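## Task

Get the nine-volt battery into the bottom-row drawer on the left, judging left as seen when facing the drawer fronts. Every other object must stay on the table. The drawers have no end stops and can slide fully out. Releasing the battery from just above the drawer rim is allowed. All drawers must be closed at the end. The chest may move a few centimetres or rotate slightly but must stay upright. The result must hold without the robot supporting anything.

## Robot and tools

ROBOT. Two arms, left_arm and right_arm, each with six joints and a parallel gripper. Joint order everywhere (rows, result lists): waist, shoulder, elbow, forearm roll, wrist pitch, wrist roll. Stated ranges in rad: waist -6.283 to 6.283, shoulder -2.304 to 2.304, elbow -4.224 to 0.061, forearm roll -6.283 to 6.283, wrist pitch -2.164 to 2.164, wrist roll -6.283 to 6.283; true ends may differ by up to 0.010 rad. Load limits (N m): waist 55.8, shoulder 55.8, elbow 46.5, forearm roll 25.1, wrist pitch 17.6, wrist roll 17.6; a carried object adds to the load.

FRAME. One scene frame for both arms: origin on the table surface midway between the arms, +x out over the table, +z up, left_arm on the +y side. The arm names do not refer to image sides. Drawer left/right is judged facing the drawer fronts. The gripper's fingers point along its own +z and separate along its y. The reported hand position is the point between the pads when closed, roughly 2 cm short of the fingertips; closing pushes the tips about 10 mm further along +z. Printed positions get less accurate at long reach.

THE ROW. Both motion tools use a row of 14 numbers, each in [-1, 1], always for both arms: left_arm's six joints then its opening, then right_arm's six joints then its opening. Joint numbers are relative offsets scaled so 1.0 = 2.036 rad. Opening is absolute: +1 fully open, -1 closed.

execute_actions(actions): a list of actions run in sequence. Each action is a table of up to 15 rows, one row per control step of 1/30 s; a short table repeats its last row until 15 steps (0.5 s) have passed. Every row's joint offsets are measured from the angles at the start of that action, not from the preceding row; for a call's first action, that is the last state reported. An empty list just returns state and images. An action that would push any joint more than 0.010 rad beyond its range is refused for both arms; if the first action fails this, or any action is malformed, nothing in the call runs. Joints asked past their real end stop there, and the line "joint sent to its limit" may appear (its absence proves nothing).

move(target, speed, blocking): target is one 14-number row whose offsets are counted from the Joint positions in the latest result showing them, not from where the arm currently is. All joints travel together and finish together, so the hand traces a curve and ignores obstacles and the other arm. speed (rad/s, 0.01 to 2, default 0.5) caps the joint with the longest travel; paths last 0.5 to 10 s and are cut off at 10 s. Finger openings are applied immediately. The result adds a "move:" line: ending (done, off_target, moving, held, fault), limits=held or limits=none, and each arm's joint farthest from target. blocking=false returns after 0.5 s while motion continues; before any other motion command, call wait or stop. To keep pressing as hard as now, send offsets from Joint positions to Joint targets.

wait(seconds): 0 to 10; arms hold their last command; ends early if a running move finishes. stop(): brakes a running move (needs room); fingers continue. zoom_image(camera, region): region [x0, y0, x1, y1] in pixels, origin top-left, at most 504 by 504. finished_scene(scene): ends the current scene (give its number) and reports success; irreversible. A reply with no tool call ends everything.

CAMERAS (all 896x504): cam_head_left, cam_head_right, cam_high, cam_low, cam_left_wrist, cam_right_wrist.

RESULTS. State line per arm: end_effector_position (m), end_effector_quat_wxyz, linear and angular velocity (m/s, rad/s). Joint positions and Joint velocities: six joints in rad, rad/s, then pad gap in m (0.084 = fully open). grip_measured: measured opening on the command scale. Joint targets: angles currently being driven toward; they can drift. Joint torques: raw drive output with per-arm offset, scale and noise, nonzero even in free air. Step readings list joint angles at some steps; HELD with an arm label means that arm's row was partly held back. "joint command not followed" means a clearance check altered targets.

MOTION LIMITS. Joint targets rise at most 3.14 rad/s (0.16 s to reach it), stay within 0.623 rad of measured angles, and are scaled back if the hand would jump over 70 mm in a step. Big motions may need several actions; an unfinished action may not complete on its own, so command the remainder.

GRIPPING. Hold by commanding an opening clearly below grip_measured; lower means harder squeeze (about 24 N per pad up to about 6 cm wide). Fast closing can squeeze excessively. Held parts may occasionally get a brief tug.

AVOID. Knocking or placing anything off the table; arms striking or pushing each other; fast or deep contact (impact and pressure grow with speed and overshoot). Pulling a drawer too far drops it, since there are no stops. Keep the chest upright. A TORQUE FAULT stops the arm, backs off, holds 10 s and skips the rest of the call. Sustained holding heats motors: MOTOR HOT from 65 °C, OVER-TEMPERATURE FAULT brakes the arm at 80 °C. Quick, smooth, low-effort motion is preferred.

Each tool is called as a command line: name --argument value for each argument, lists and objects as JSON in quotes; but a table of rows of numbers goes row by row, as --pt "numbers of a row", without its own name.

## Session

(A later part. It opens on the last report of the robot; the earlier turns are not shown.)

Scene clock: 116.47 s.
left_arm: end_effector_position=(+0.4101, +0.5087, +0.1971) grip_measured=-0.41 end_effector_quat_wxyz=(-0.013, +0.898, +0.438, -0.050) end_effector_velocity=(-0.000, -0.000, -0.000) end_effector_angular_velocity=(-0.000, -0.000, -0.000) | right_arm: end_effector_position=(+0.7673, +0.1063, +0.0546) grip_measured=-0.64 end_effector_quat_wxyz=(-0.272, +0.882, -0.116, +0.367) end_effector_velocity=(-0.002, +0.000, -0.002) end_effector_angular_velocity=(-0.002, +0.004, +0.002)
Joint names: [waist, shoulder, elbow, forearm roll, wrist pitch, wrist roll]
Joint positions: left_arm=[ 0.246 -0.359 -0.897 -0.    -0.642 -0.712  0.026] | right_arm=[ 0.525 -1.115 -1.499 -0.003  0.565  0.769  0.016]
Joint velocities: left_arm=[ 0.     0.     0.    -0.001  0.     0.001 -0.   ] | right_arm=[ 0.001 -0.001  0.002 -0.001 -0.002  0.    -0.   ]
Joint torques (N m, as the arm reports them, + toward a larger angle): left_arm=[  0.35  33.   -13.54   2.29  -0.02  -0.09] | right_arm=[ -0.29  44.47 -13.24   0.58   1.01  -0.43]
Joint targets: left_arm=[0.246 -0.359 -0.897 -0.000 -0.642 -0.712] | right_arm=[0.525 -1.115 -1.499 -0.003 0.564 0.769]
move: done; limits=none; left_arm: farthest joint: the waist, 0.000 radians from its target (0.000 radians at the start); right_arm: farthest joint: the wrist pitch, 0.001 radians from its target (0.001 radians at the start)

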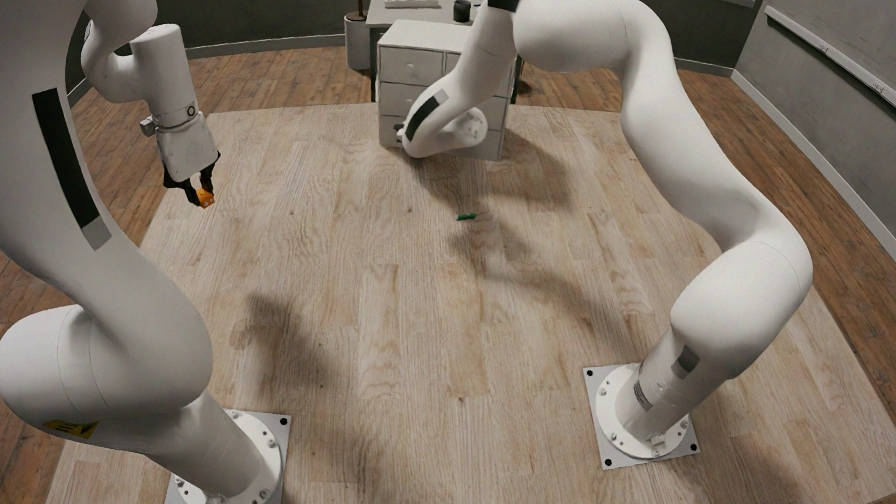

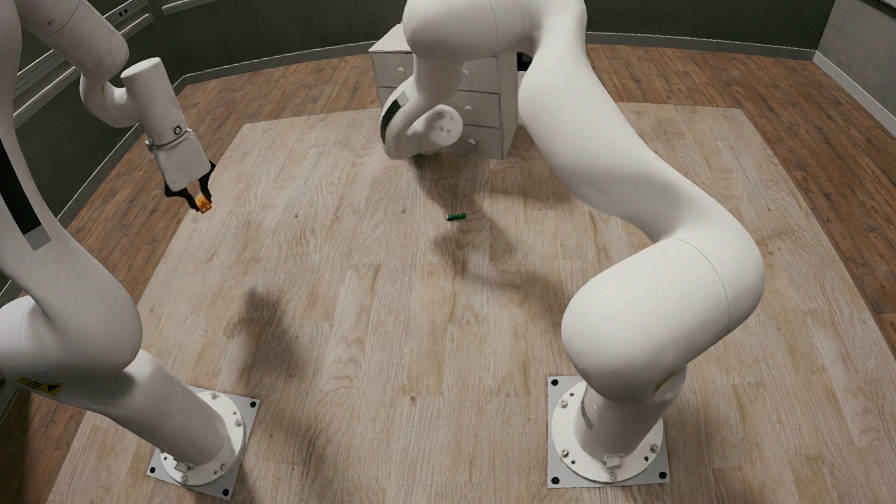

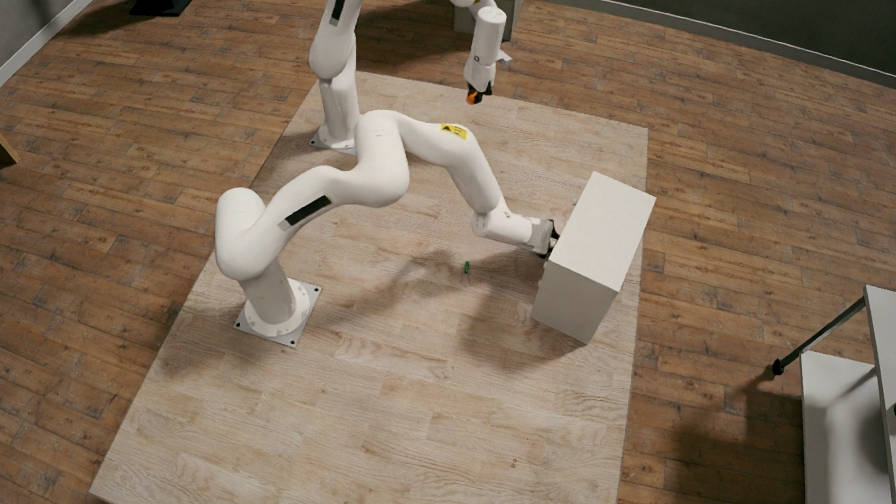

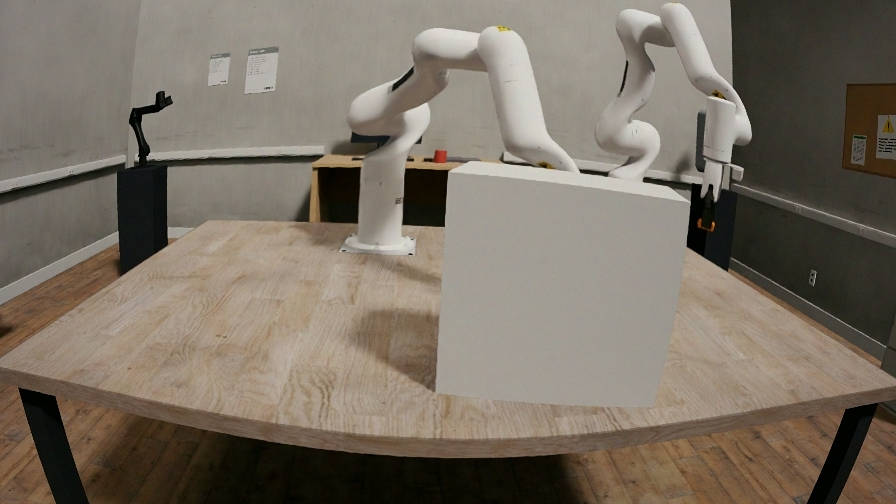

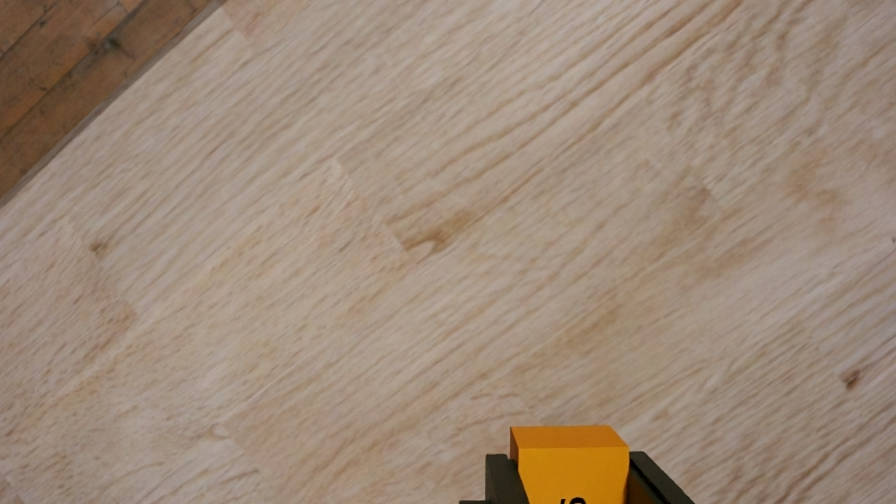

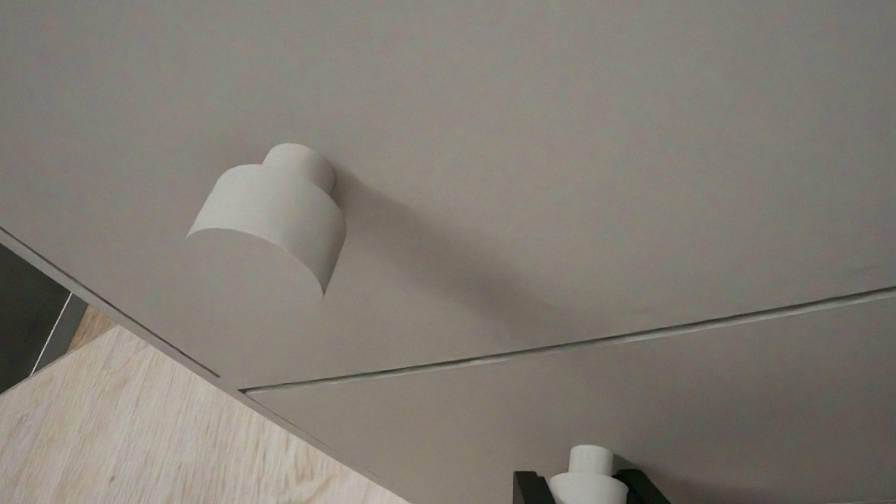

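move --target '[0,0,0,0,0,0,-1, 0.0206,0.051,0.1075,0,0.054,0,-1]' --speed 0.1

move --target '[0,0,0,0,0,0,-1, 0.0226,0.037,0.0855,0,0.0486,0,-1]' --speed 0.1

Scene clock: 125.97 s.
left_arm: end_effector_position=(+0.4101, +0.5087, +0.1971) grip_measured=-0.41 end_effector_quat_wxyz=(-0.013, +0.898, +0.438, -0.050) end_effector_velocity=(+0.000, +0.000, -0.000) end_effector_angular_velocity=(-0.000, +0.000, +0.000) | right_arm: end_effector_position=(+0.6971, +0.1053, +0.0568) grip_measured=-0.64 end_effector_quat_wxyz=(-0.278, +0.885, -0.098, +0.360) end_effector_velocity=(-0.001, +0.001, -0.000) end_effector_angular_velocity=(-0.000, +0.000, +0.001)
Joint names: [waist, shoulder, elbow, forearm roll, wrist pitch, wrist roll]
Joint positions: left_arm=[ 0.246 -0.359 -0.897 -0.    -0.642 -0.712  0.026] | right_arm=[ 0.567 -1.011 -1.28  -0.003  0.674  0.769  0.016]
Joint velocities: left_arm=[ 0.    -0.001 -0.001 -0.    -0.     0.     0.   ] | right_arm=[ 0.001  0.     0.002 -0.     0.001  0.     0.   ]
Joint torques (N m, as the arm reports them, + toward a larger angle): left_arm=[ -1.04  43.   -15.76   2.3    0.39   0.02] | right_arm=[-3.09 40.77 -9.66 -0.37  0.57 -0.14]
Joint targets: left_arm=[0.246 -0.359 -0.897 -0.000 -0.642 -0.712] | right_arm=[0.567 -1.011 -1.280 -0.003 0.674 0.769]
move: done; limits=none; left_arm: farthest joint: the waist, 0.000 radians from its target (0.000 radians at the start); right_arm: farthest joint: the wrist pitch, 0.001 radians from its target (0.111 radians at the start)

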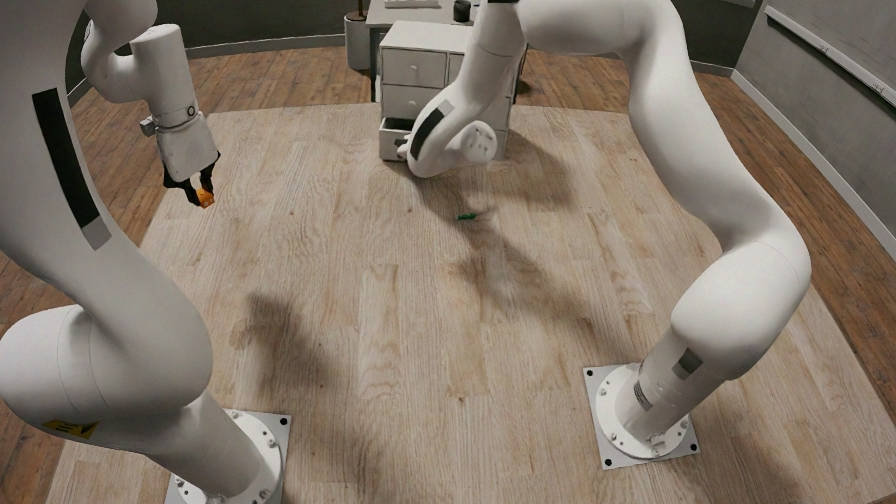

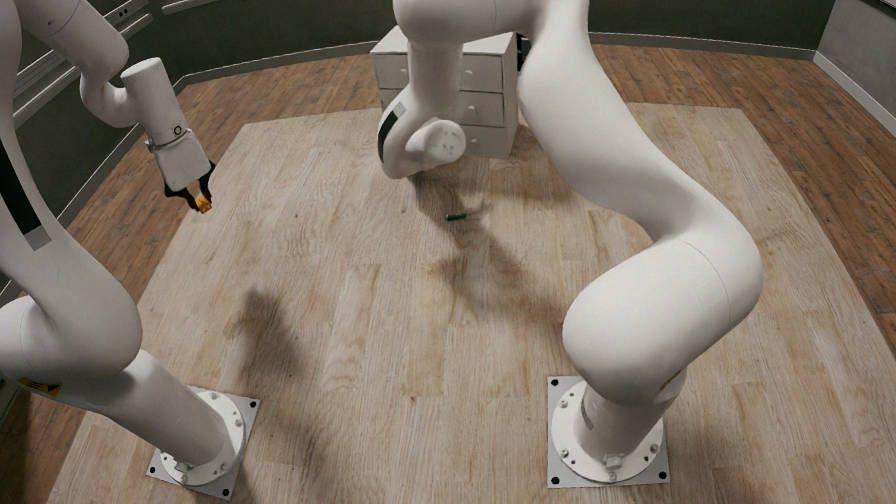

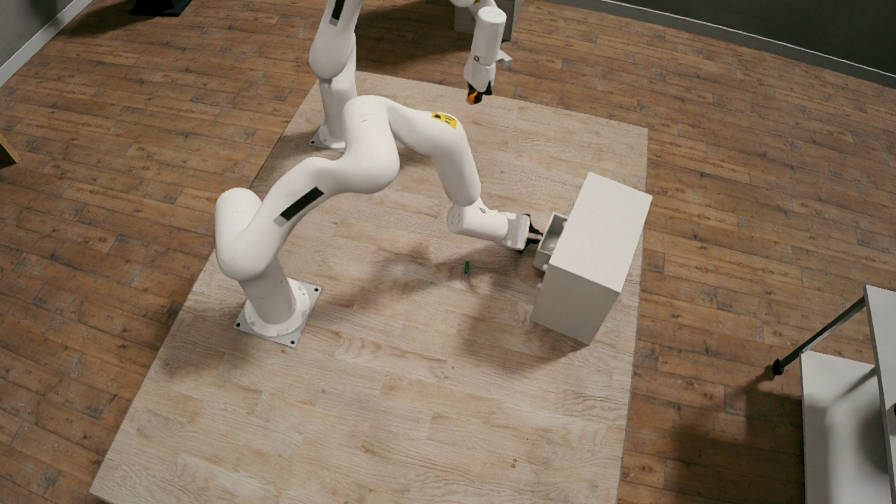

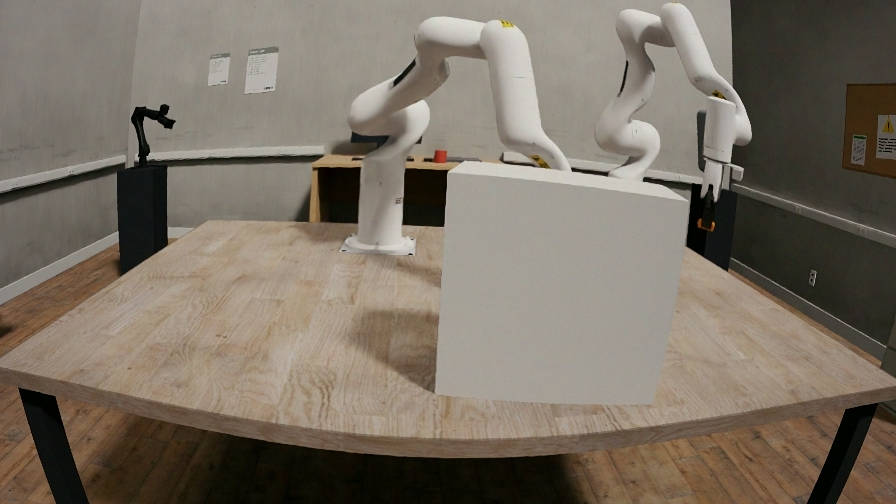

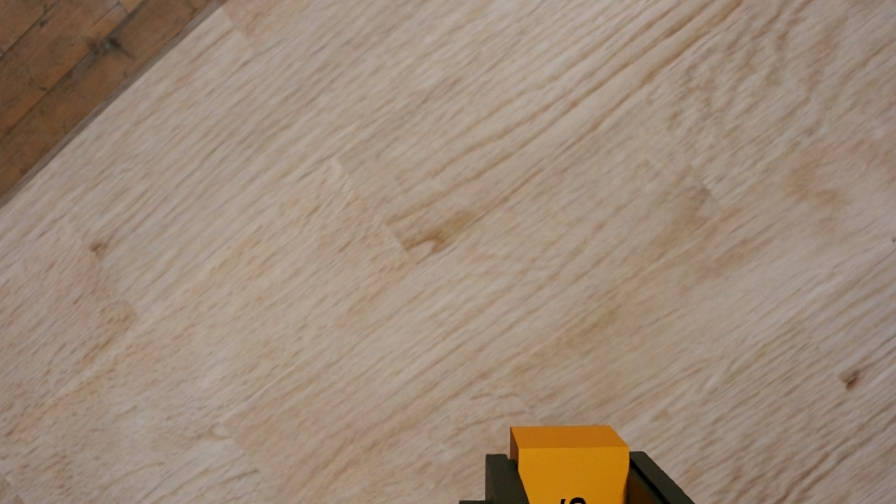

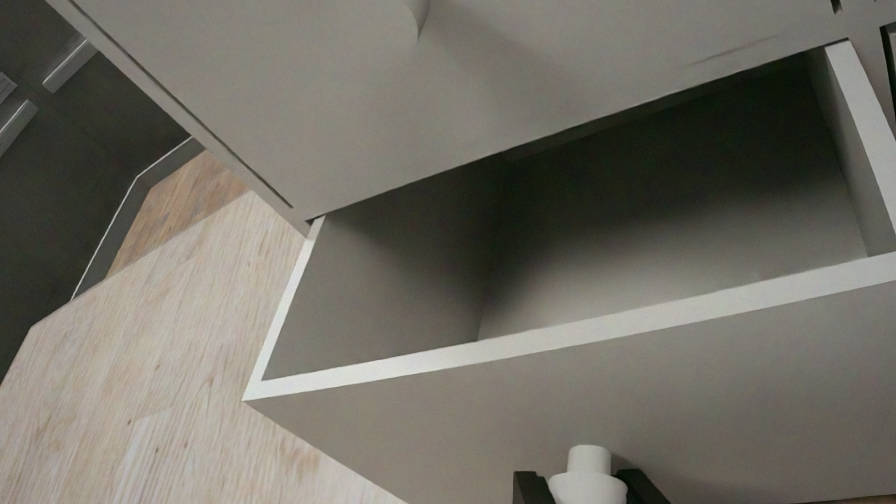

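Scene clock: 128.00 s.
left_arm: end_effector_position=(+0.4101, +0.5087, +0.1971) grip_measured=-0.41 end_effector_quat_wxyz=(-0.013, +0.898, +0.438, -0.050) end_effector_velocity=(+0.001, -0.000, -0.000) end_effector_angular_velocity=(+0.000, -0.000, -0.003) | right_arm: end_effector_position=(+0.6326, +0.1055, +0.0575) grip_measured=-0.64 end_effector_quat_wxyz=(-0.286, +0.887, -0.078, +0.353) end_effector_velocity=(+0.000, -0.000, +0.000) end_effector_angular_velocity=(+0.000, +0.000, -0.001)
Joint names: [waist, shoulder, elbow, forearm roll, wrist pitch, wrist roll]
Joint positions: left_arm=[ 0.246 -0.359 -0.897 -0.    -0.642 -0.712  0.026] | right_arm=[ 0.613 -0.936 -1.106 -0.003  0.773  0.769  0.016]
Joint velocities: left_arm=[-0.001 -0.002 -0.002  0.001  0.     0.002 -0.   ] | right_arm=[-0.     0.    -0.     0.    -0.001  0.     0.   ]
Joint torques (N m, as the arm reports them, + toward a larger angle): left_arm=[ -4.28  40.37 -13.65   3.14   0.3    0.3 ] | right_arm=[ 3.26 37.1  -9.05  0.64  0.45 -0.17]
Joint targets: left_arm=[0.246 -0.359 -0.897 -0.000 -0.642 -0.712] | right_arm=[0.613 -0.936 -1.106 -0.003 0.773 0.769]
move: done; limits=none; left_arm: farthest joint: the waist, 0.000 radians from its target (0.000 radians at the start); right_arm: farthest joint: the waist, 0.000 radians from its target (0.046 radians at the start)

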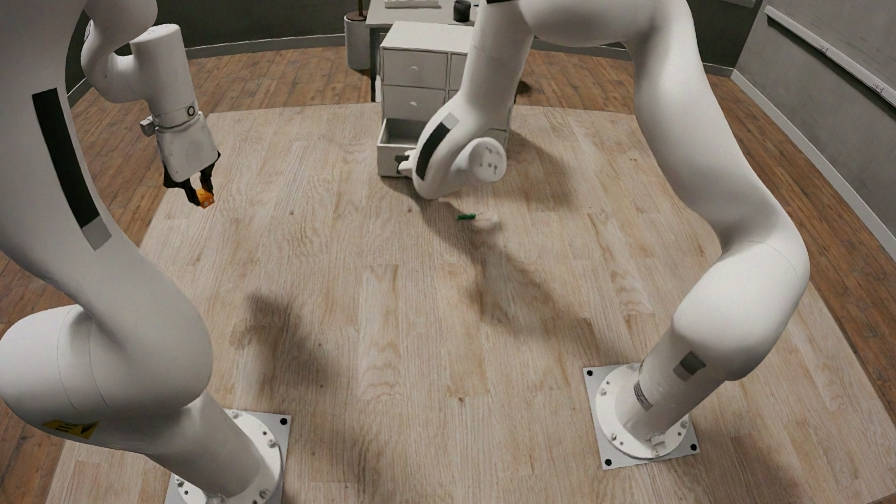

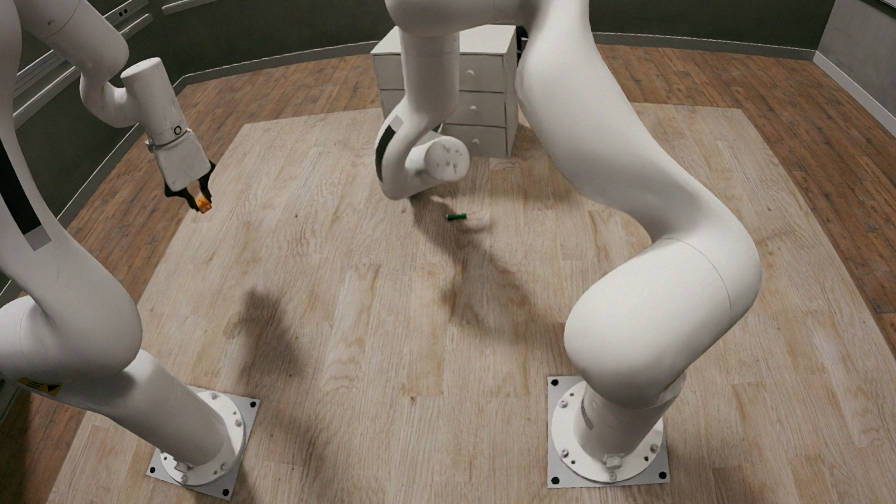

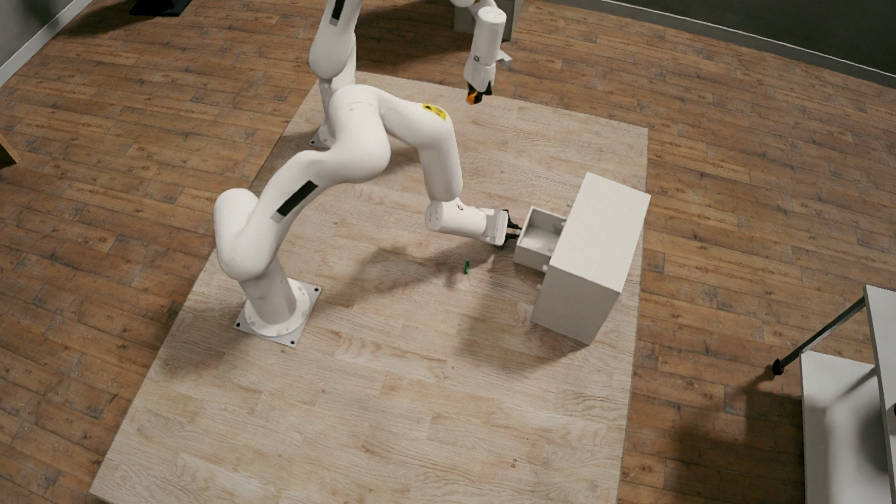

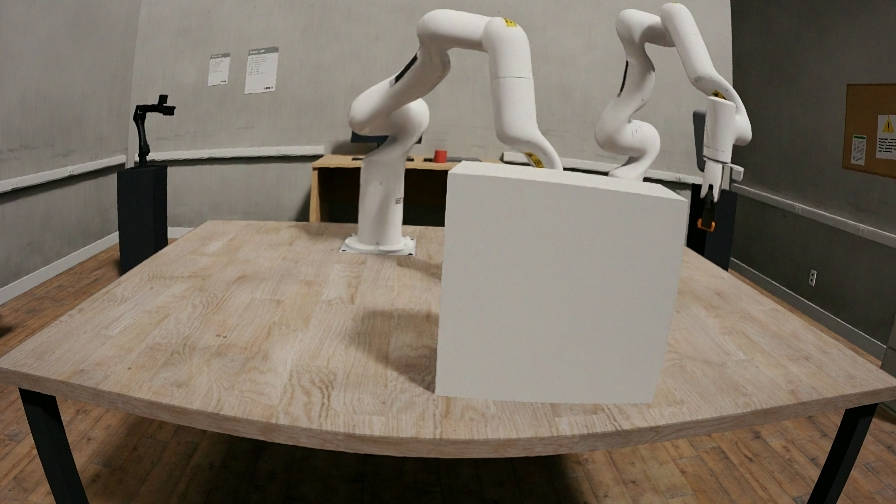

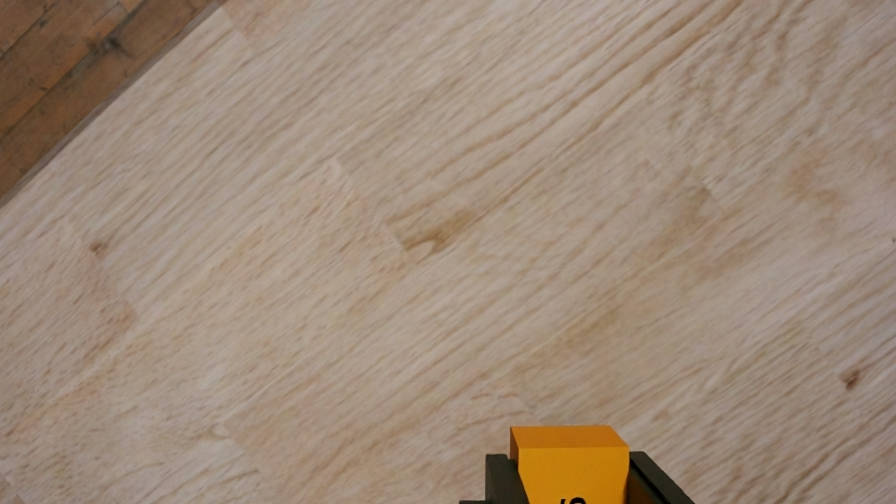

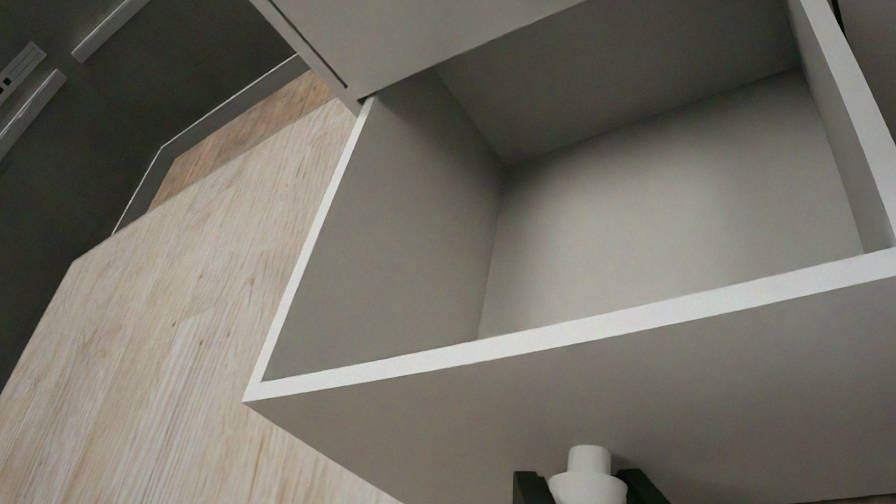

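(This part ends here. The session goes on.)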